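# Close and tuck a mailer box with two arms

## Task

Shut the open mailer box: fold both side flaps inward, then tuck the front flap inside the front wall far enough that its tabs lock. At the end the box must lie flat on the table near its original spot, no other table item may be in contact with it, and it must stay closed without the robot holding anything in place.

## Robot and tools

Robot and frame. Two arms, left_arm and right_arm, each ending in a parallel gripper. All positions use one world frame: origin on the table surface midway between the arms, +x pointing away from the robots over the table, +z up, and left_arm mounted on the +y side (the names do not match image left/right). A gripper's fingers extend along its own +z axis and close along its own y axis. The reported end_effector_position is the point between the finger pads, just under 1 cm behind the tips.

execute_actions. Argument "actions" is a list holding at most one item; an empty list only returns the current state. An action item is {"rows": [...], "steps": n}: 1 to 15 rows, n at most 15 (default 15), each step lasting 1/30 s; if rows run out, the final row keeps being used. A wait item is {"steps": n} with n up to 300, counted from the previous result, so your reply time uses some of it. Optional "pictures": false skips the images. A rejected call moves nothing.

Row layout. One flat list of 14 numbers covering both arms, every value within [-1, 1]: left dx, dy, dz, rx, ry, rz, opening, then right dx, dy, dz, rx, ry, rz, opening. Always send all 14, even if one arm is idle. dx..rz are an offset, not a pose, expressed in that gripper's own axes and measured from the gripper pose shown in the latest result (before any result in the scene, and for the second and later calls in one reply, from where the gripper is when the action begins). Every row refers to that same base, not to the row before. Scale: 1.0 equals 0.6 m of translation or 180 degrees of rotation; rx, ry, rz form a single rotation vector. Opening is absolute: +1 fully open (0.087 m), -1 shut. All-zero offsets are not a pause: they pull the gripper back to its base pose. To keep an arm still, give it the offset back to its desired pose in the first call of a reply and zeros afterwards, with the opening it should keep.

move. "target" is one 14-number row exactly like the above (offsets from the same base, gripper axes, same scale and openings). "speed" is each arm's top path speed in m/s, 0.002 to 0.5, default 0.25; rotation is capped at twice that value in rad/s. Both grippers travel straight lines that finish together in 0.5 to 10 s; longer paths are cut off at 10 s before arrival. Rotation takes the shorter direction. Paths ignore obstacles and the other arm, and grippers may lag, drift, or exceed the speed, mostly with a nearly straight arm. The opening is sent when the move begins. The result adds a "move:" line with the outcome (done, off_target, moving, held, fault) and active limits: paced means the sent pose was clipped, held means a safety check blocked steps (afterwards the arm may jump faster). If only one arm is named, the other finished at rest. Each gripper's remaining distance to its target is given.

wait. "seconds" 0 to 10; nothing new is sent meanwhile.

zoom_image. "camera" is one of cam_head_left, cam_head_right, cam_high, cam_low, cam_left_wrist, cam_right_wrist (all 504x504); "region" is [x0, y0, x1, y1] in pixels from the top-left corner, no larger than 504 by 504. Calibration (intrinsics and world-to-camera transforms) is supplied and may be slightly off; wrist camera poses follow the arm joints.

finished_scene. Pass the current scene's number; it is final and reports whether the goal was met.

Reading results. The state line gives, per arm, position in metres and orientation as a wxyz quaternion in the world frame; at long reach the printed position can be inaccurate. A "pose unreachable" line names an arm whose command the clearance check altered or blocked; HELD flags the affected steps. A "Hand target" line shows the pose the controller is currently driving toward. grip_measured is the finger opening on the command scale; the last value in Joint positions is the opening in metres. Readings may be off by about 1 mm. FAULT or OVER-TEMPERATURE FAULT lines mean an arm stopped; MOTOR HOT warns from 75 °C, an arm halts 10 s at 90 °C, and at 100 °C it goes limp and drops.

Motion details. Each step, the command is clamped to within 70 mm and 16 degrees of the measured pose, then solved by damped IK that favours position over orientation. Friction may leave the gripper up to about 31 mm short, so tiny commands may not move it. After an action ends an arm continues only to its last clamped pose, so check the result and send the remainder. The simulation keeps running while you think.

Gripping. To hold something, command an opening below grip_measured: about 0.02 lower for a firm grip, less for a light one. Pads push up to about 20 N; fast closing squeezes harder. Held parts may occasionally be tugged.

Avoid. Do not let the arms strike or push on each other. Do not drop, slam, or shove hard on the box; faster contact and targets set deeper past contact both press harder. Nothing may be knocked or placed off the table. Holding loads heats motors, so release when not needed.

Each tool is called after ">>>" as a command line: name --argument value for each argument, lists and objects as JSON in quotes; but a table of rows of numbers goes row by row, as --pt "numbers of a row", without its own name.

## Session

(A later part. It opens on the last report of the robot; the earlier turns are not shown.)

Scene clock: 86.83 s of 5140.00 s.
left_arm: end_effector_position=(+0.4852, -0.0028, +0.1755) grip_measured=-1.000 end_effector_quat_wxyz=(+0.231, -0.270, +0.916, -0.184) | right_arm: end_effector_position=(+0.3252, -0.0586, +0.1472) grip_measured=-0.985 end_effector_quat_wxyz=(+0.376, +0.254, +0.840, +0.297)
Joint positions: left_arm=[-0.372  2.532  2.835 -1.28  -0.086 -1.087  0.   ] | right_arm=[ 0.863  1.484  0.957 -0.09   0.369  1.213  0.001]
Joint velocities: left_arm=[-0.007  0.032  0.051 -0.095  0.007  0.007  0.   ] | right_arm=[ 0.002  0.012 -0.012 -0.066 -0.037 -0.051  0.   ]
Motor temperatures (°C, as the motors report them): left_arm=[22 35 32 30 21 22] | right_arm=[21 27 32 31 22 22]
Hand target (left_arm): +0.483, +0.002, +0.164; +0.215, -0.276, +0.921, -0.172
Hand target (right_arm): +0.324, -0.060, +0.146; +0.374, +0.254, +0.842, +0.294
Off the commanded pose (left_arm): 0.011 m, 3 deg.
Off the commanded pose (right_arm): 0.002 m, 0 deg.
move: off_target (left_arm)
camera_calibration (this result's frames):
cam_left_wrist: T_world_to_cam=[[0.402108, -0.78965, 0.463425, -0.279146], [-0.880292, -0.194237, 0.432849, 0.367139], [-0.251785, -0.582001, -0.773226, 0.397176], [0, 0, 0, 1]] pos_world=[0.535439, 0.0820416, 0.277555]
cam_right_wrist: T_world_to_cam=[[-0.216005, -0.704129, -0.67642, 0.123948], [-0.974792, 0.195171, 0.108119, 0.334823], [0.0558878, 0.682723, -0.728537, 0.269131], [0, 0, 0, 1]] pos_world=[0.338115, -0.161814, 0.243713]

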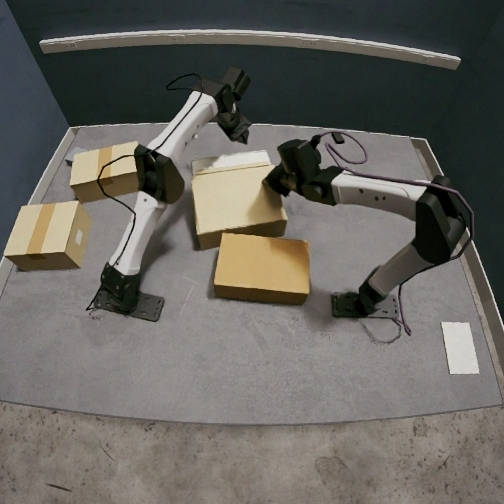

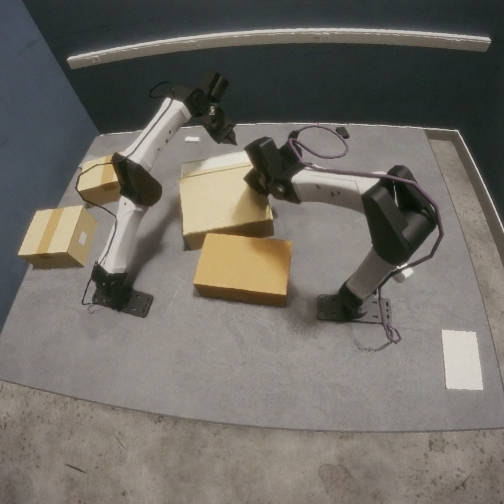

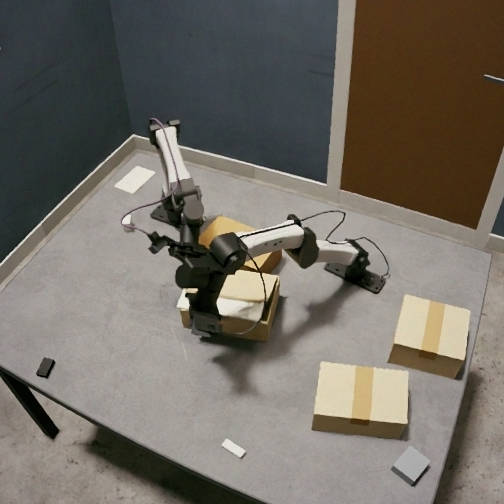

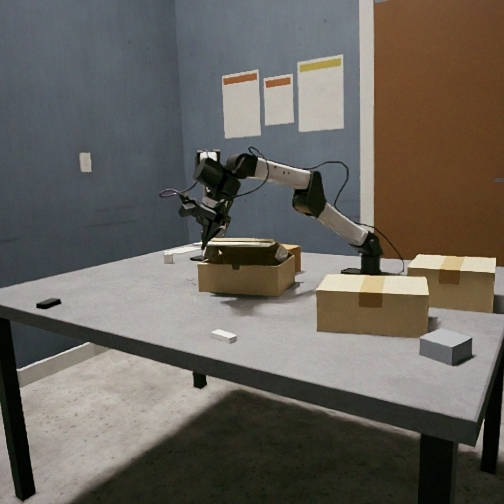

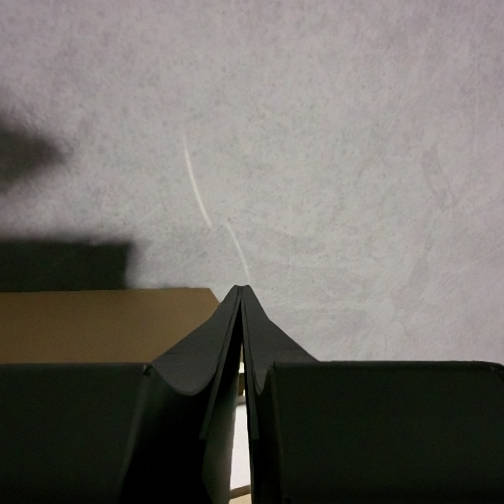

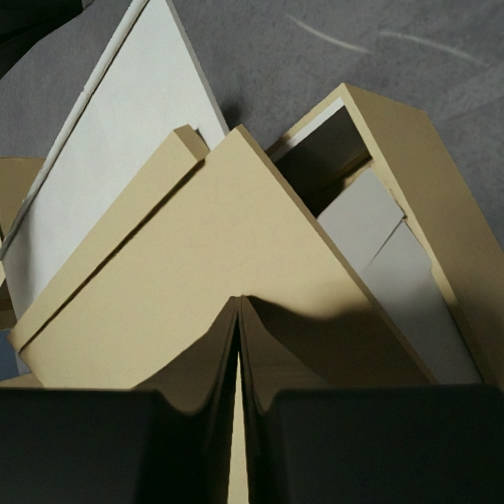

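>>> move --target '[-0.016,-0.023,-0.041,0,0,0,-1,0,0,0.01,0,0,0,-1]' --speed 0.1

>>> move --target '[0.056,0.031,-0.039,0,0,0,-1,0,0,0,0,0,0,-1]' --speed 0.1

>>> move --target '[0.038,0.054,0.096,0,0,0,-1,0,0,0,0,0,0,-1]' --speed 0.06

>>> move --target '[0.062,0.034,-0.044,0,0,0,-1,0,0,0,0,0,0,-1]' --speed 0.06

Scene clock: 92.07 s of 5140.00 s.
left_arm: end_effector_position=(+0.4838, -0.0019, +0.2010) grip_measured=-1.000 end_effector_quat_wxyz=(+0.247, -0.269, +0.909, -0.202) | right_arm: end_effector_position=(+0.3258, -0.0580, +0.1483) grip_measured=-0.985 end_effector_quat_wxyz=(+0.377, +0.254, +0.839, +0.299)
Joint positions: left_arm=[-0.372  2.504  2.868 -1.29  -0.086 -1.087  0.   ] | right_arm=[ 0.863  1.484  0.957 -0.085  0.369  1.213  0.001]
Joint velocities: left_arm=[ 0.012  0.007 -0.017 -0.007 -0.007 -0.007  0.   ] | right_arm=[-0.017  0.002 -0.017  0.037  0.095 -0.007 -0.   ]
Motor temperatures (°C, as the motors report them): left_arm=[22 37 33 30 21 22] | right_arm=[21 28 33 31 22 22]
Hand target (left_arm): +0.485, -0.002, +0.205; +0.250, -0.270, +0.906, -0.207
Hand target (right_arm): +0.330, -0.057, +0.144; +0.376, +0.254, +0.840, +0.297
Off the commanded pose (left_arm): 0.005 m, 3 deg.
Off the commanded pose (right_arm): 0.006 m, 0 deg.
elbow stopped short (left arm): the move would have taken joint 3 (elbow) straighter than the controller allows; a more bent joint 3 avoids this.
After step 90, 1.43 s passed at rest.
move: off_target (left_arm)
camera_calibration (this result's frames):
cam_left_wrist: T_world_to_cam=[[0.381119, -0.777072, 0.500907, -0.287072], [-0.898398, -0.183386, 0.399062, 0.370569], [-0.21824, -0.602104, -0.768012, 0.399731], [0, 0, 0, 1]] pos_world=[0.529565, 0.0855619, 0.302915]
cam_right_wrist: T_world_to_cam=[[-0.21335, -0.701298, -0.680194, 0.125166], [-0.975209, 0.194726, 0.105117, 0.335728], [0.0587328, 0.685758, -0.725456, 0.268263], [0, 0, 0, 1]] pos_world=[0.338353, -0.16156, 0.244459]

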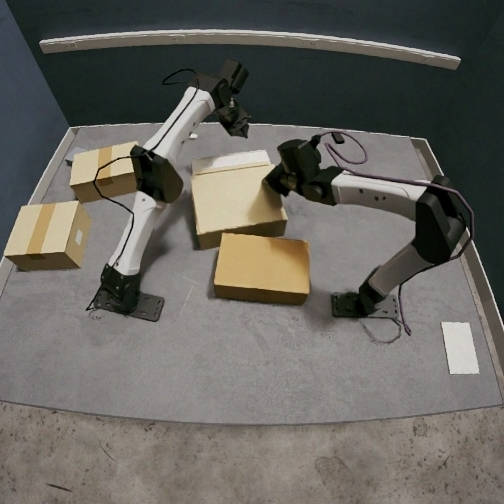

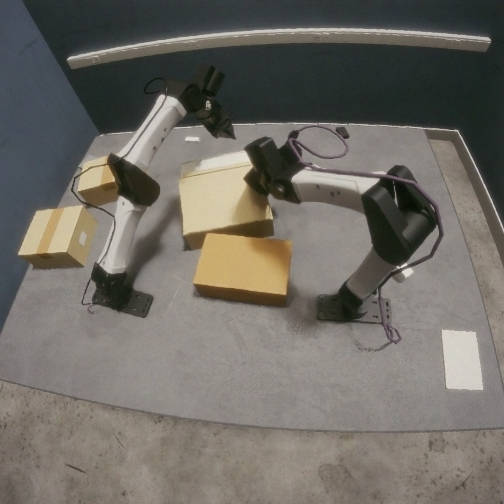

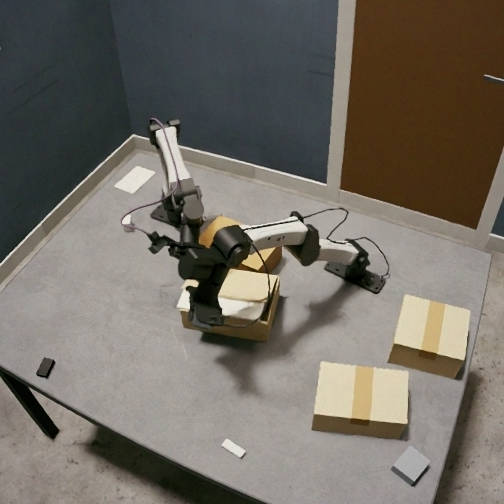

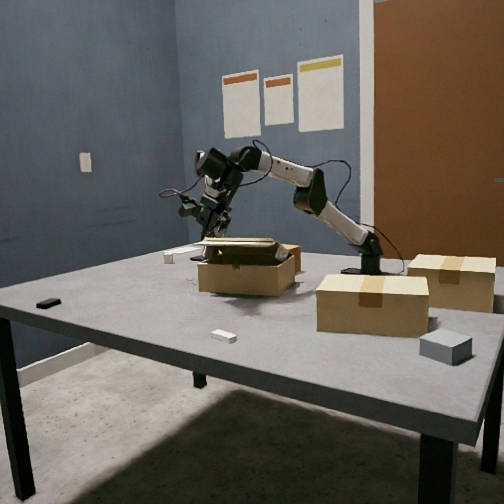

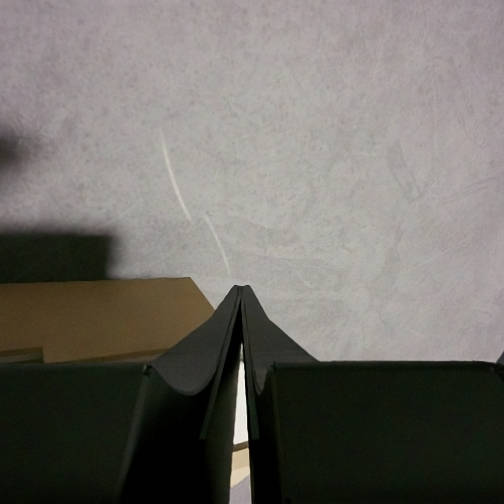

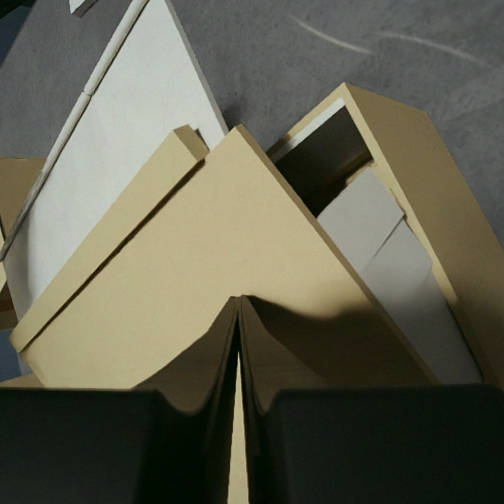

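Scene clock: 93.40 s of 5140.00 s.
left_arm: end_effector_position=(+0.4417, -0.0028, +0.2056) grip_measured=-1.000 end_effector_quat_wxyz=(+0.249, -0.267, +0.908, -0.206) | right_arm: end_effector_position=(+0.3258, -0.0580, +0.1483) grip_measured=-0.985 end_effector_quat_wxyz=(+0.377, +0.254, +0.839, +0.299)
Joint positions: left_arm=[-0.421  2.151  2.247 -1.016 -0.112 -1.124  0.   ] | right_arm=[ 0.863  1.484  0.957 -0.085  0.369  1.213  0.001]
Joint velocities: left_arm=[ 0.002 -0.007 -0.002 -0.007  0.007  0.007  0.   ] | right_arm=[ 0.007  0.017  0.002  0.022  0.066  0.051 -0.001]
Motor temperatures (°C, as the motors report them): left_arm=[22 38 33 30 21 22] | right_arm=[21 28 33 31 22 22]
Hand target (left_arm): +0.440, -0.003, +0.200; +0.246, -0.269, +0.909, -0.202
Hand target (right_arm): +0.326, -0.058, +0.148; +0.377, +0.254, +0.839, +0.299
Off the commanded pose (left_arm): 0.007 m, 1 deg.
Off the commanded pose (right_arm): 0.000 m, 0 deg.
move: done
camera_calibration (this result's frames):
cam_left_wrist: T_world_to_cam=[[0.374575, -0.775325, 0.508493, -0.272698], [-0.901901, -0.177449, 0.39381, 0.333371], [-0.215099, -0.606122, -0.765734, 0.391594], [0, 0, 0, 1]] pos_world=[0.487045, 0.0850803, 0.307237]
cam_right_wrist: T_world_to_cam=[[-0.21335, -0.701298, -0.680194, 0.125166], [-0.975209, 0.194726, 0.105117, 0.335728], [0.0587328, 0.685758, -0.725456, 0.268263], [0, 0, 0, 1]] pos_world=[0.338353, -0.16156, 0.244459]

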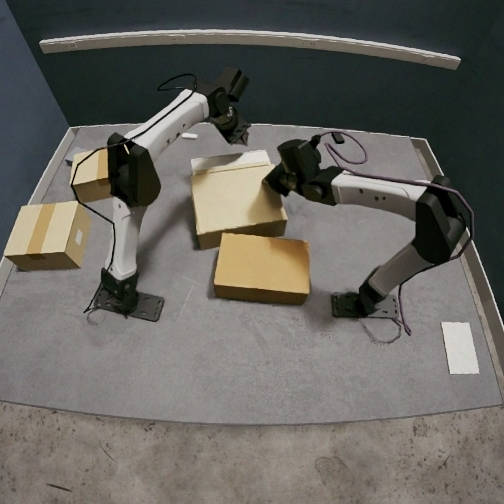

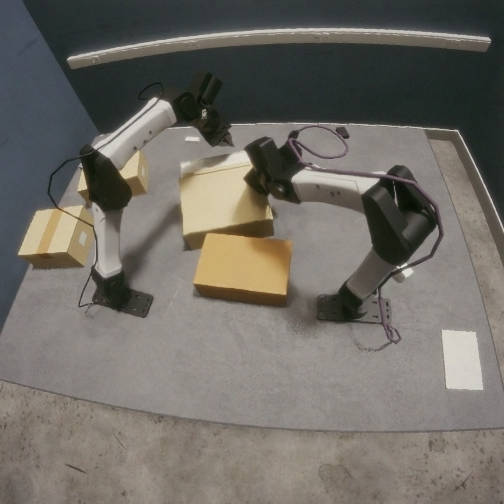

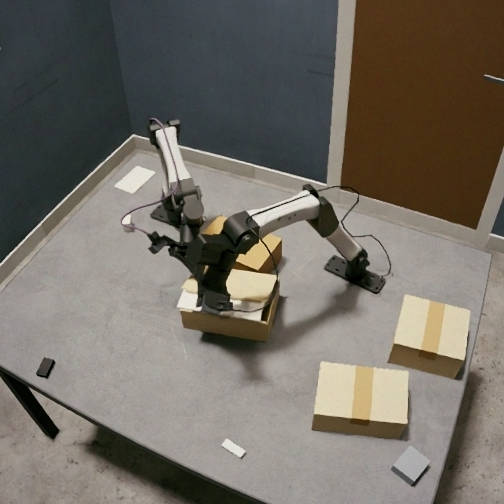

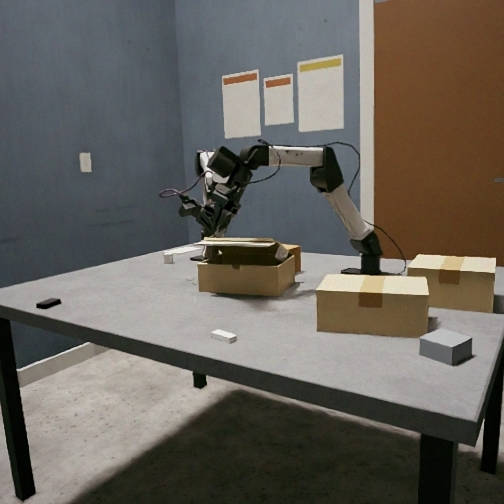

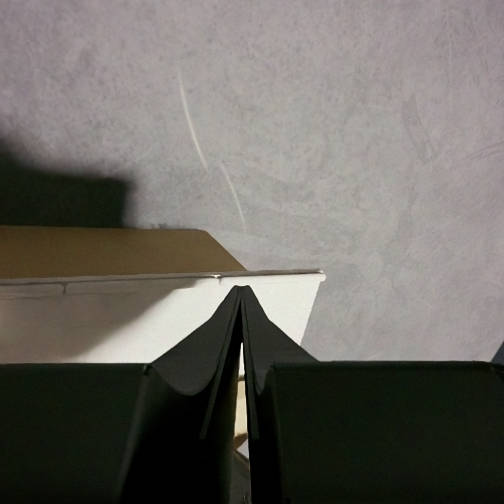

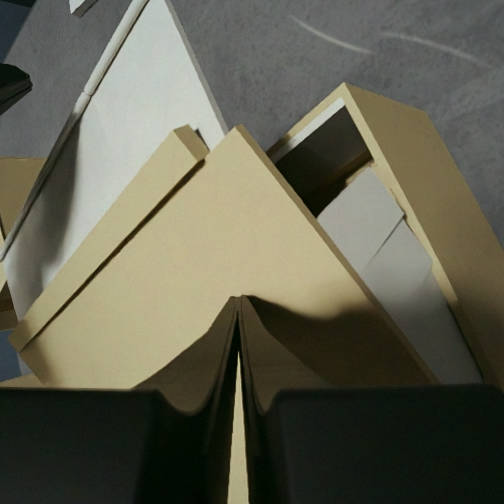

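Scene clock: 95.07 s of 5140.00 s.
left_arm: end_effector_position=(+0.4485, -0.0074, +0.1436) grip_measured=-1.000 end_effector_quat_wxyz=(+0.254, -0.267, +0.905, -0.212) | right_arm: end_effector_position=(+0.3258, -0.0580, +0.1483) grip_measured=-0.985 end_effector_quat_wxyz=(+0.377, +0.254, +0.839, +0.299)
Joint positions: left_arm=[-0.421  2.111  1.923 -0.717 -0.112 -1.124  0.   ] | right_arm=[ 0.863  1.484  0.957 -0.085  0.369  1.213  0.001]
Joint velocities: left_arm=[-0.007 -0.002 -0.007 -0.095  0.007 -0.022  0.   ] | right_arm=[-0.012 -0.002 -0.007 -0.066  0.051  0.022  0.   ]
Motor temperatures (°C, as the motors report them): left_arm=[22 39 33 30 21 22] | right_arm=[21 28 33 31 22 22]
Hand target (left_arm): +0.445, -0.005, +0.136; +0.249, -0.267, +0.908, -0.206
Hand target (right_arm): +0.326, -0.058, +0.148; +0.377, +0.254, +0.839, +0.299
Off the commanded pose (left_arm): 0.009 m, 1 deg.
Off the commanded pose (right_arm): 0.000 m, 0 deg.
move: done
camera_calibration (this result's frames):
cam_left_wrist: T_world_to_cam=[[0.367721, -0.770748, 0.520316, -0.245839], [-0.907079, -0.173992, 0.383321, 0.366938], [-0.204913, -0.612923, -0.763109, 0.337872], [0, 0, 0, 1]] pos_world=[0.492477, 0.0814535, 0.245092]
cam_right_wrist: T_world_to_cam=[[-0.21335, -0.701298, -0.680194, 0.125166], [-0.975209, 0.194726, 0.105117, 0.335728], [0.0587328, 0.685758, -0.725456, 0.268263], [0, 0, 0, 1]] pos_world=[0.338353, -0.16156, 0.244459]

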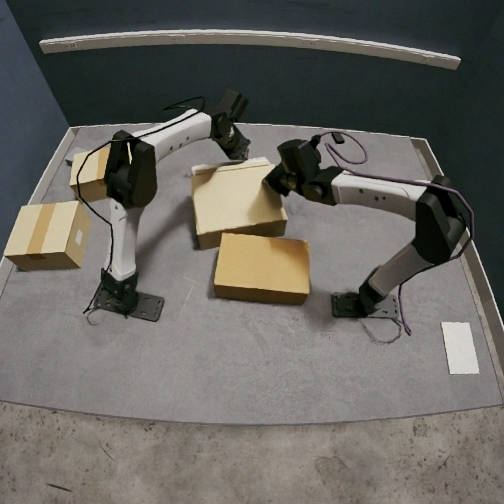

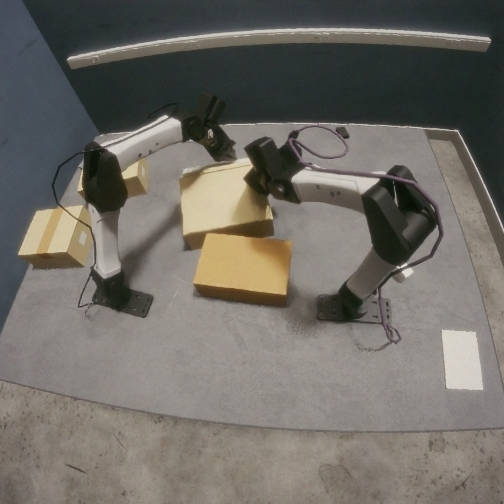

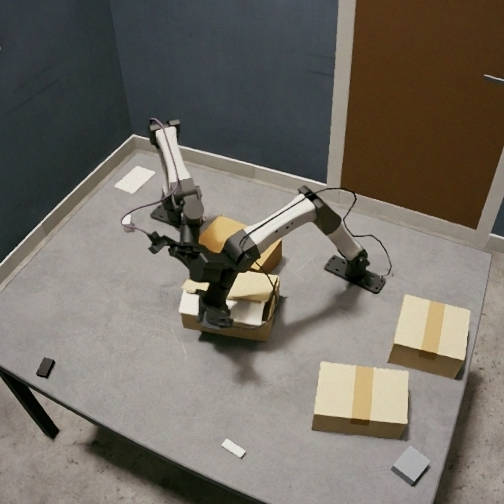

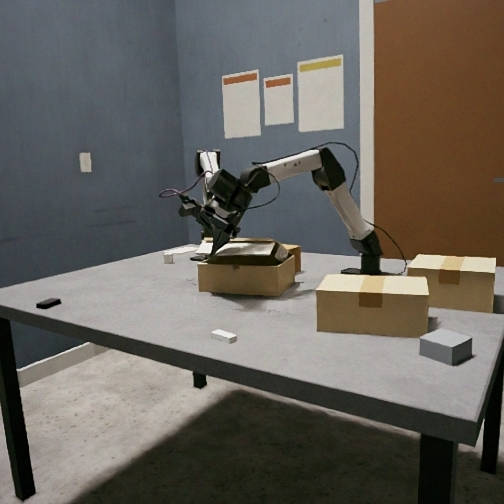

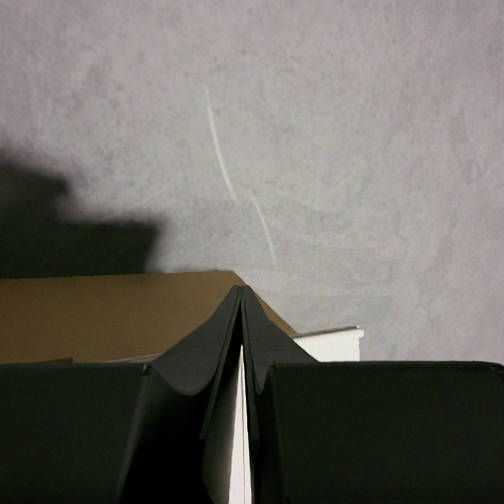

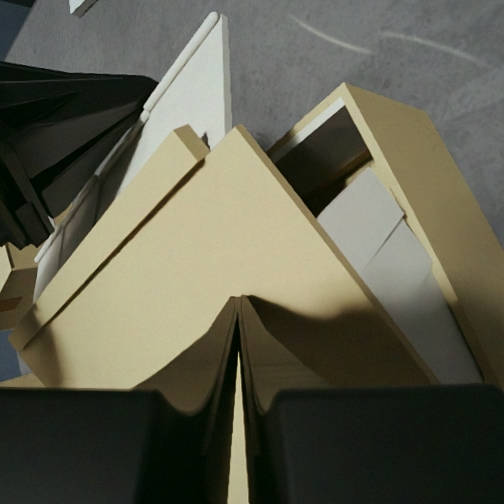

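Scene clock: 96.20 s of 5140.00 s.
left_arm: end_effector_position=(+0.4116, -0.0051, +0.1555) grip_measured=-1.000 end_effector_quat_wxyz=(+0.271, -0.272, +0.896, -0.222) | right_arm: end_effector_position=(+0.3256, -0.0577, +0.1483) grip_measured=-0.985 end_effector_quat_wxyz=(+0.377, +0.254, +0.839, +0.300)
Joint positions: left_arm=[-0.473  1.942  1.703 -0.631 -0.163 -1.171  0.   ] | right_arm=[ 0.863  1.484  0.957 -0.085  0.367  1.213  0.001]
Joint velocities: left_arm=[-0.002  0.012  0.002 -0.11   0.022  0.037  0.   ] | right_arm=[-0.017  0.007  0.012  0.007 -0.037 -0.007 -0.001]
Motor temperatures (°C, as the motors report them): left_arm=[22 39 33 30 21 22] | right_arm=[21 28 33 31 22 22]
Hand target (left_arm): +0.399, -0.008, +0.142; +0.253, -0.268, +0.905, -0.212
Hand target (right_arm): +0.326, -0.058, +0.148; +0.377, +0.254, +0.839, +0.299
Off the commanded pose (left_arm): 0.020 m, 3 deg.
Off the commanded pose (right_arm): 0.000 m, 0 deg.
move: off_target (left_arm)
camera_calibration (this result's frames):
cam_left_wrist: T_world_to_cam=[[0.359898, -0.756677, 0.545814, -0.237426], [-0.918199, -0.183498, 0.351054, 0.338853], [-0.165479, -0.627509, -0.760821, 0.324121], [0, 0, 0, 1]] pos_world=[0.450219, 0.0859124, 0.257233]
cam_right_wrist: T_world_to_cam=[[-0.2128, -0.70112, -0.680549, 0.125167], [-0.975427, 0.193124, 0.106043, 0.335308], [0.0570819, 0.686392, -0.724988, 0.268579], [0, 0, 0, 1]] pos_world=[0.338372, -0.16135, 0.244342]

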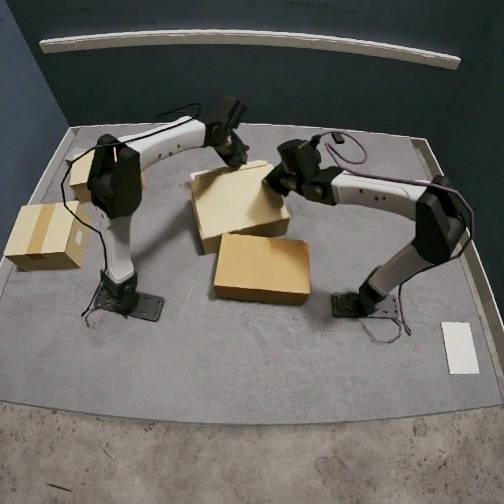

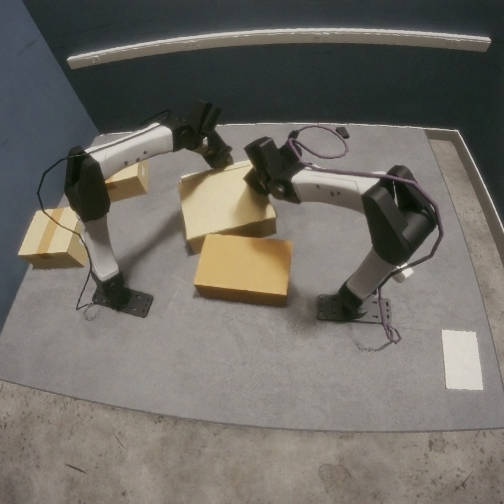

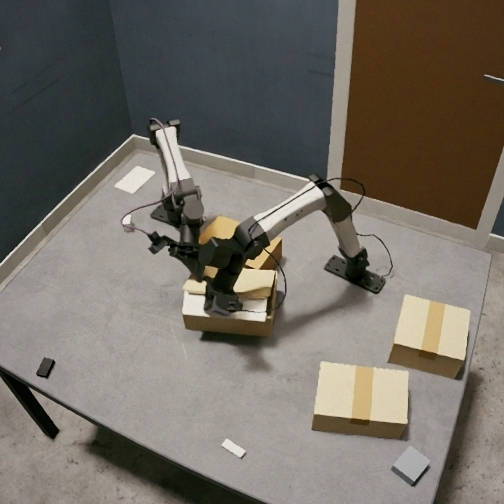

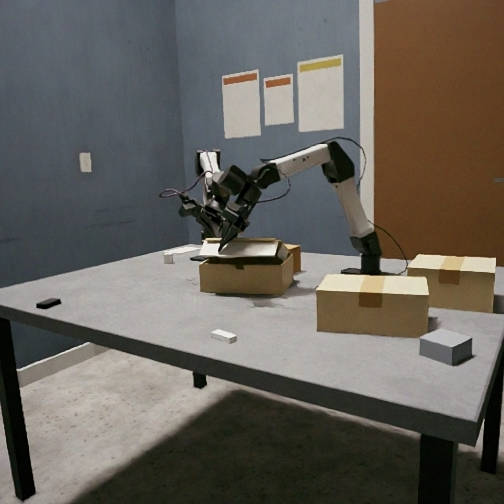

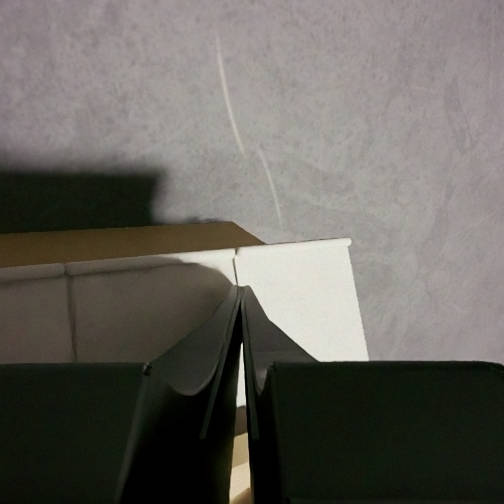

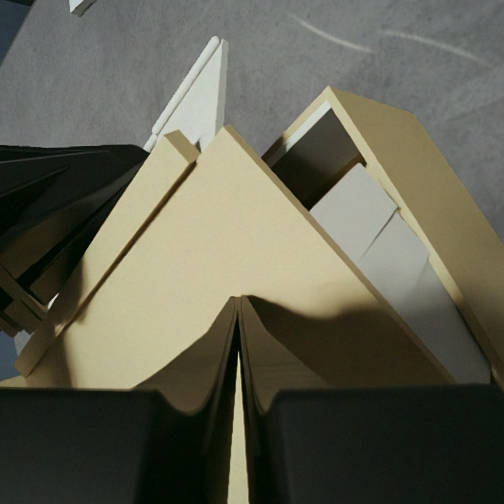

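>>> move --target '[-0.03,-0.015,0.025,-0.14,-0.074,0.12,-1,0,0,0,0,0,0,-1]' --speed 0.08

Scene clock: 104.80 s of 5140.00 s.
left_arm: end_effector_position=(+0.4401, -0.0035, +0.1636) grip_measured=-1.000 end_effector_quat_wxyz=(+0.360, -0.185, +0.914, +0.030) | right_arm: end_effector_position=(+0.3256, -0.0577, +0.1483) grip_measured=-0.985 end_effector_quat_wxyz=(+0.377, +0.254, +0.839, +0.300)
Joint positions: left_arm=[-0.592  2.564  2.868 -1.445 -0.622 -1.02   0.   ] | right_arm=[ 0.863  1.484  0.957 -0.085  0.367  1.213  0.001]
Joint velocities: left_arm=[-0.012 -0.002 -0.007 -0.095 -0.037 -0.037  0.   ] | right_arm=[ 0.007 -0.002  0.002 -0.051 -0.066 -0.022  0.   ]
Motor temperatures (°C, as the motors report them): left_arm=[22 40 33 30 21 22] | right_arm=[21 28 33 31 22 22]
Hand target (left_arm): +0.435, -0.003, +0.153; +0.351, -0.174, +0.919, +0.047
Hand target (right_arm): +0.326, -0.058, +0.148; +0.377, +0.254, +0.839, +0.300
Off the commanded pose (left_arm): 0.009 m, 5 deg.
Off the commanded pose (right_arm): 0.000 m, 0 deg.
elbow stopped short (left arm): the move would have taken joint 3 (elbow) straighter than the controller allows; a more bent joint 3 avoids this.
After step 90, 1.23 s passed at rest.
move: off_target (left_arm)
camera_calibration (this result's frames):
cam_left_wrist: T_world_to_cam=[[0.352526, -0.93273, 0.0757646, -0.171376], [-0.92878, -0.338833, 0.150199, 0.399485], [-0.114424, -0.123318, -0.985748, 0.352109], [0, 0, 0, 1]] pos_world=[0.471738, 0.0189326, 0.300073]
cam_right_wrist: T_world_to_cam=[[-0.2128, -0.70112, -0.680549, 0.125167], [-0.975427, 0.193124, 0.106043, 0.335308], [0.0570819, 0.686392, -0.724988, 0.268579], [0, 0, 0, 1]] pos_world=[0.338372, -0.16135, 0.244342]

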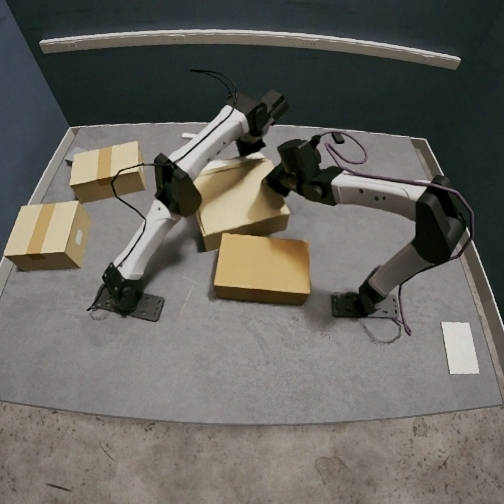

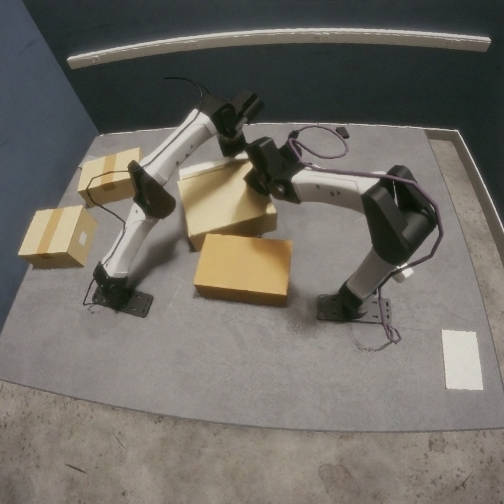

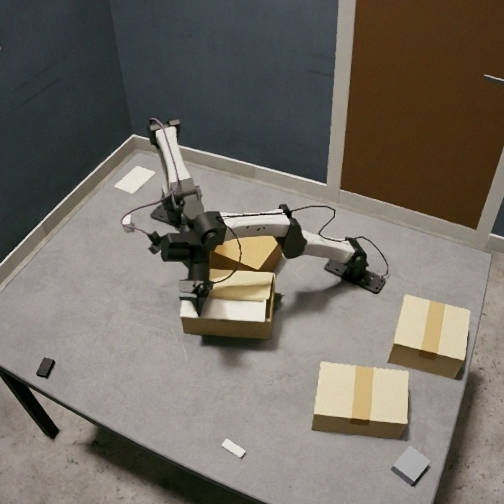

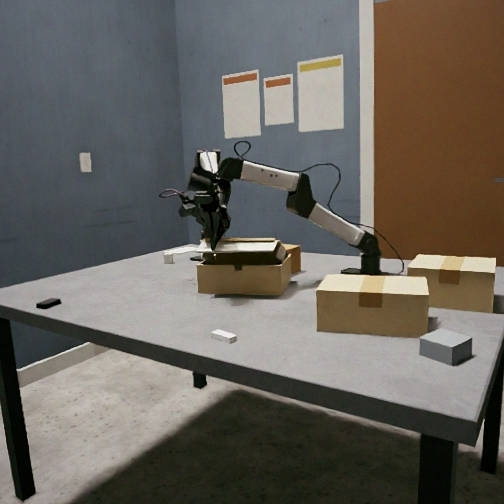

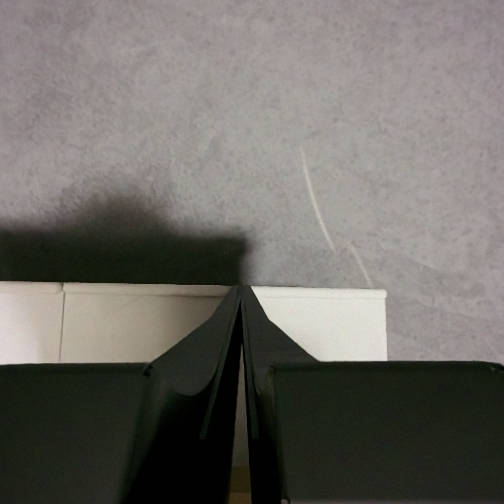

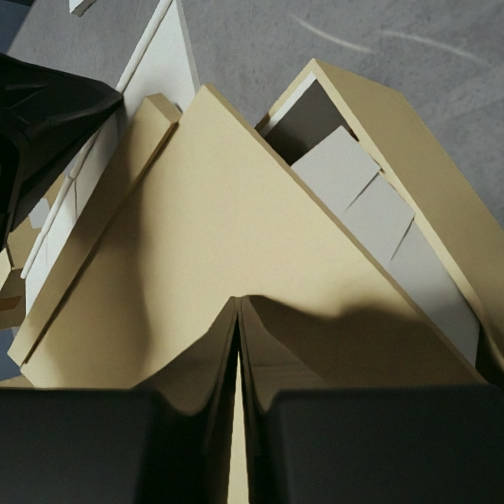

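>>> move --target '[0.075,0.056,0.033,0,0,0,-1,0,0,0,0,0,0,-1]' --speed 0.06

>>> move --target '[0.062,0,-0.056,0,0,0,-1,0,0,0,0,0,0,-1]' --speed 0.05

Scene clock: 110.77 s of 5140.00 s.
left_arm: end_effector_position=(+0.4191, +0.0208, +0.1431) grip_measured=-1.000 end_effector_quat_wxyz=(+0.379, -0.198, +0.904, +0.019) | right_arm: end_effector_position=(+0.3256, -0.0577, +0.1483) grip_measured=-0.985 end_effector_quat_wxyz=(+0.377, +0.254, +0.839, +0.300)
Joint positions: left_arm=[-0.593  2.154  2.03  -0.976 -0.644 -1.033  0.   ] | right_arm=[ 0.863  1.484  0.957 -0.085  0.367  1.213  0.001]
Joint velocities: left_arm=[-0.022 -0.002  0.007  0.051 -0.051  0.007  0.   ] | right_arm=[-0.017 -0.022  0.002 -0.037 -0.037 -0.066 -0.   ]
Motor temperatures (°C, as the motors report them): left_arm=[22 41 33 29 21 22] | right_arm=[21 28 33 31 22 22]
Hand target (left_arm): +0.411, +0.017, +0.117; +0.360, -0.185, +0.914, +0.031
Hand target (right_arm): +0.326, -0.058, +0.148; +0.377, +0.254, +0.839, +0.300
Off the commanded pose (left_arm): 0.028 m, 3 deg.
Off the commanded pose (right_arm): 0.000 m, 0 deg.
After step 90, 1.67 s passed at rest.
move: off_target (left_arm)
camera_calibration (this result's frames):
cam_left_wrist: T_world_to_cam=[[0.365163, -0.924089, 0.112763, -0.150485], [-0.928518, -0.352793, 0.115722, 0.39638], [-0.0671549, -0.14696, -0.98686, 0.313318], [0, 0, 0, 1]] pos_world=[0.444038, 0.0468239, 0.280301]
cam_right_wrist: T_world_to_cam=[[-0.2128, -0.70112, -0.680549, 0.125167], [-0.975427, 0.193124, 0.106043, 0.335308], [0.0570819, 0.686392, -0.724988, 0.268579], [0, 0, 0, 1]] pos_world=[0.338372, -0.16135, 0.244342]

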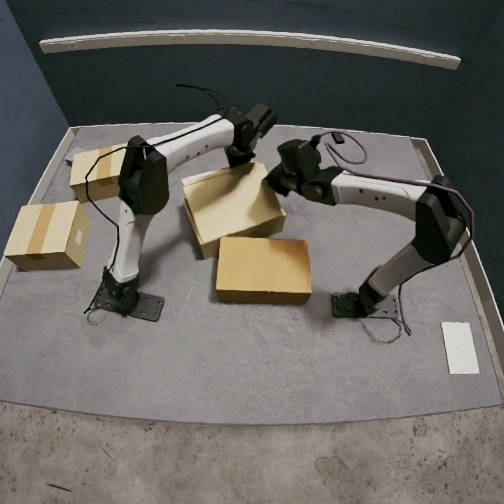

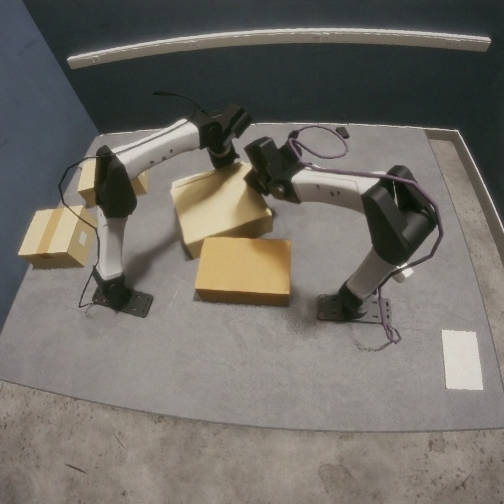

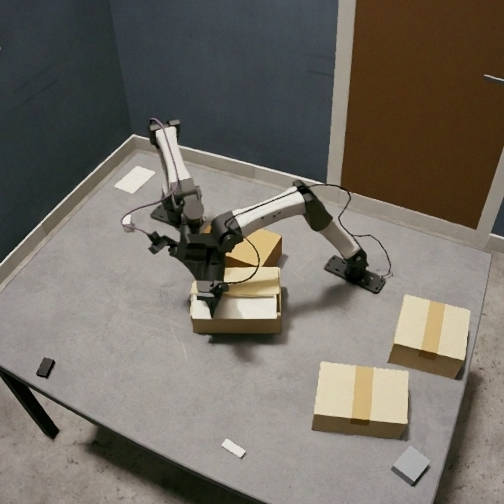

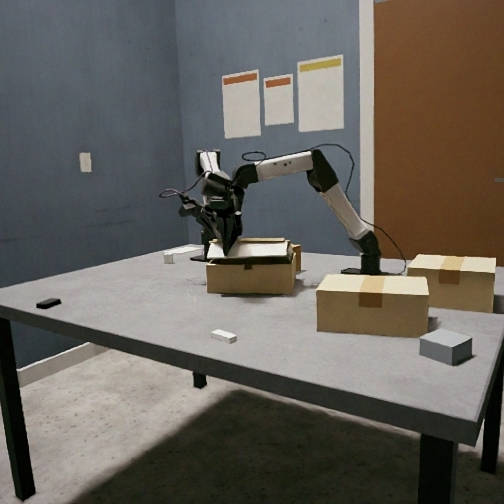

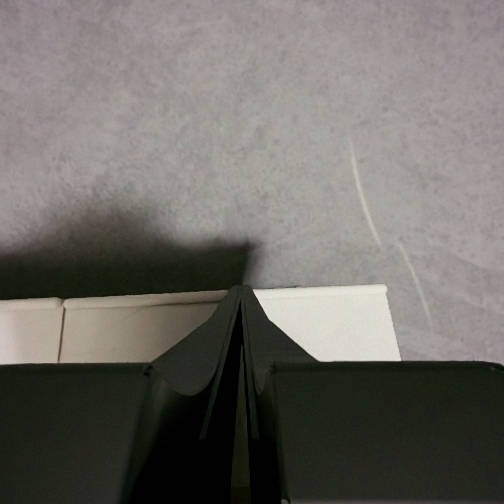

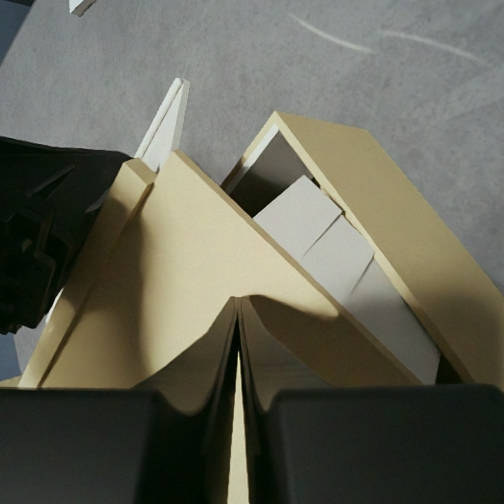

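Scene clock: 112.07 s of 5140.00 s.
left_arm: end_effector_position=(+0.3964, +0.0041, +0.1660) grip_measured=-1.000 end_effector_quat_wxyz=(+0.414, -0.223, +0.883, -0.000) | right_arm: end_effector_position=(+0.3256, -0.0577, +0.1483) grip_measured=-0.985 end_effector_quat_wxyz=(+0.377, +0.254, +0.839, +0.300)
Joint positions: left_arm=[-0.673  2.088  1.983 -0.976 -0.73  -1.145  0.   ] | right_arm=[ 0.863  1.484  0.957 -0.085  0.367  1.213  0.001]
Joint velocities: left_arm=[-0.002 -0.027  0.002 -0.095  0.007  0.037  0.   ] | right_arm=[ 0.002  0.002 -0.002 -0.081 -0.066 -0.037 -0.   ]
Motor temperatures (°C, as the motors report them): left_arm=[22 42 33 29 21 22] | right_arm=[21 28 33 31 22 22]
Hand target (left_arm): +0.373, +0.002, +0.142; +0.378, -0.199, +0.904, +0.020
Hand target (right_arm): +0.326, -0.058, +0.148; +0.377, +0.254, +0.839, +0.300
Off the commanded pose (left_arm): 0.034 m, 6 deg.
Off the commanded pose (right_arm): 0.000 m, 0 deg.
move: off_target (left_arm)
camera_calibration (this result's frames):
cam_left_wrist: T_world_to_cam=[[0.385601, -0.904485, 0.182258, -0.179926], [-0.922285, -0.383522, 0.0479784, 0.375672], [0.0265042, -0.186594, -0.982079, 0.294163], [0, 0, 0, 1]] pos_world=[0.40806, 0.0362274, 0.30366]
cam_right_wrist: T_world_to_cam=[[-0.2128, -0.70112, -0.680549, 0.125167], [-0.975427, 0.193124, 0.106043, 0.335308], [0.0570819, 0.686392, -0.724988, 0.268579], [0, 0, 0, 1]] pos_world=[0.338372, -0.16135, 0.244342]

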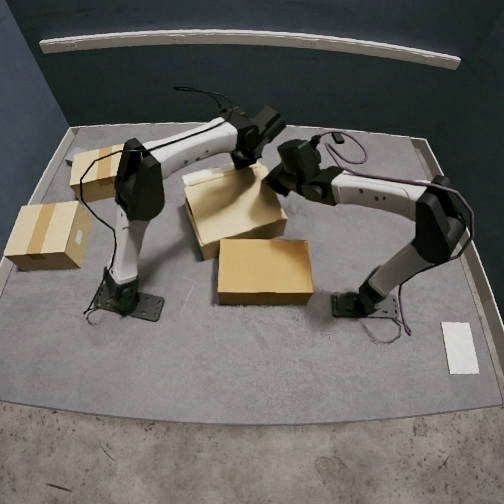

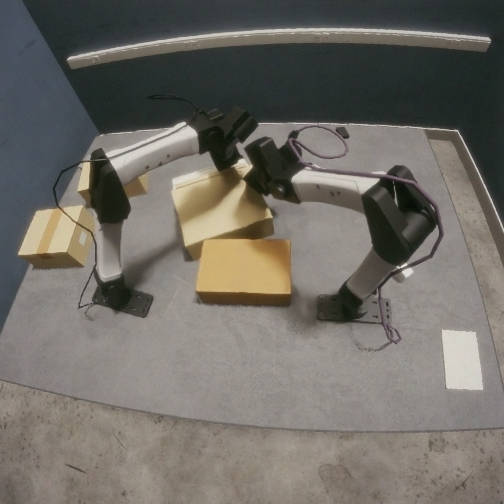

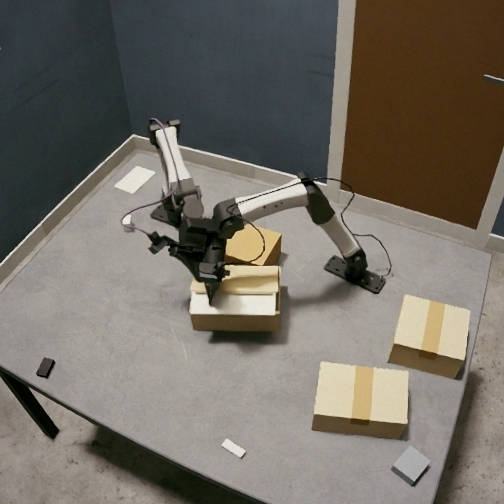

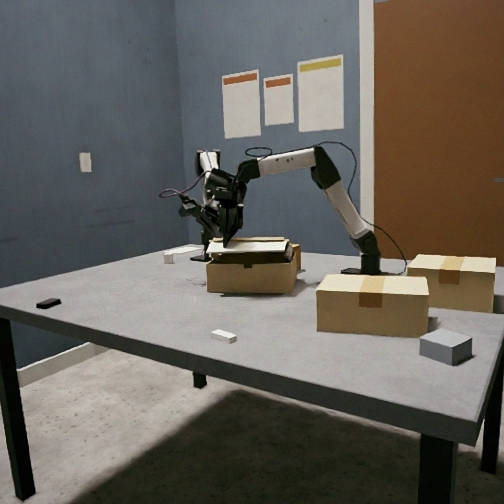

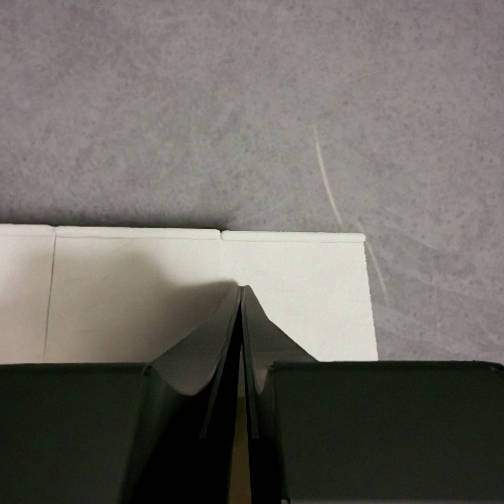

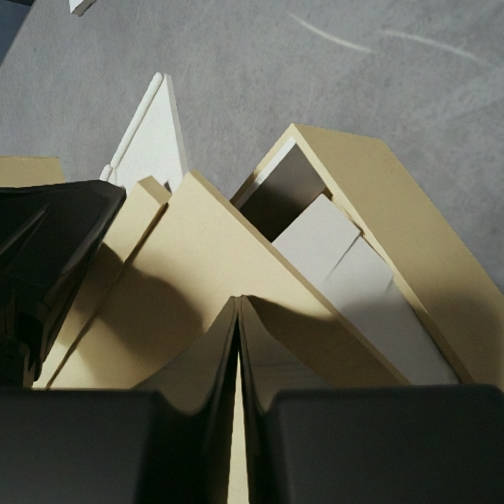

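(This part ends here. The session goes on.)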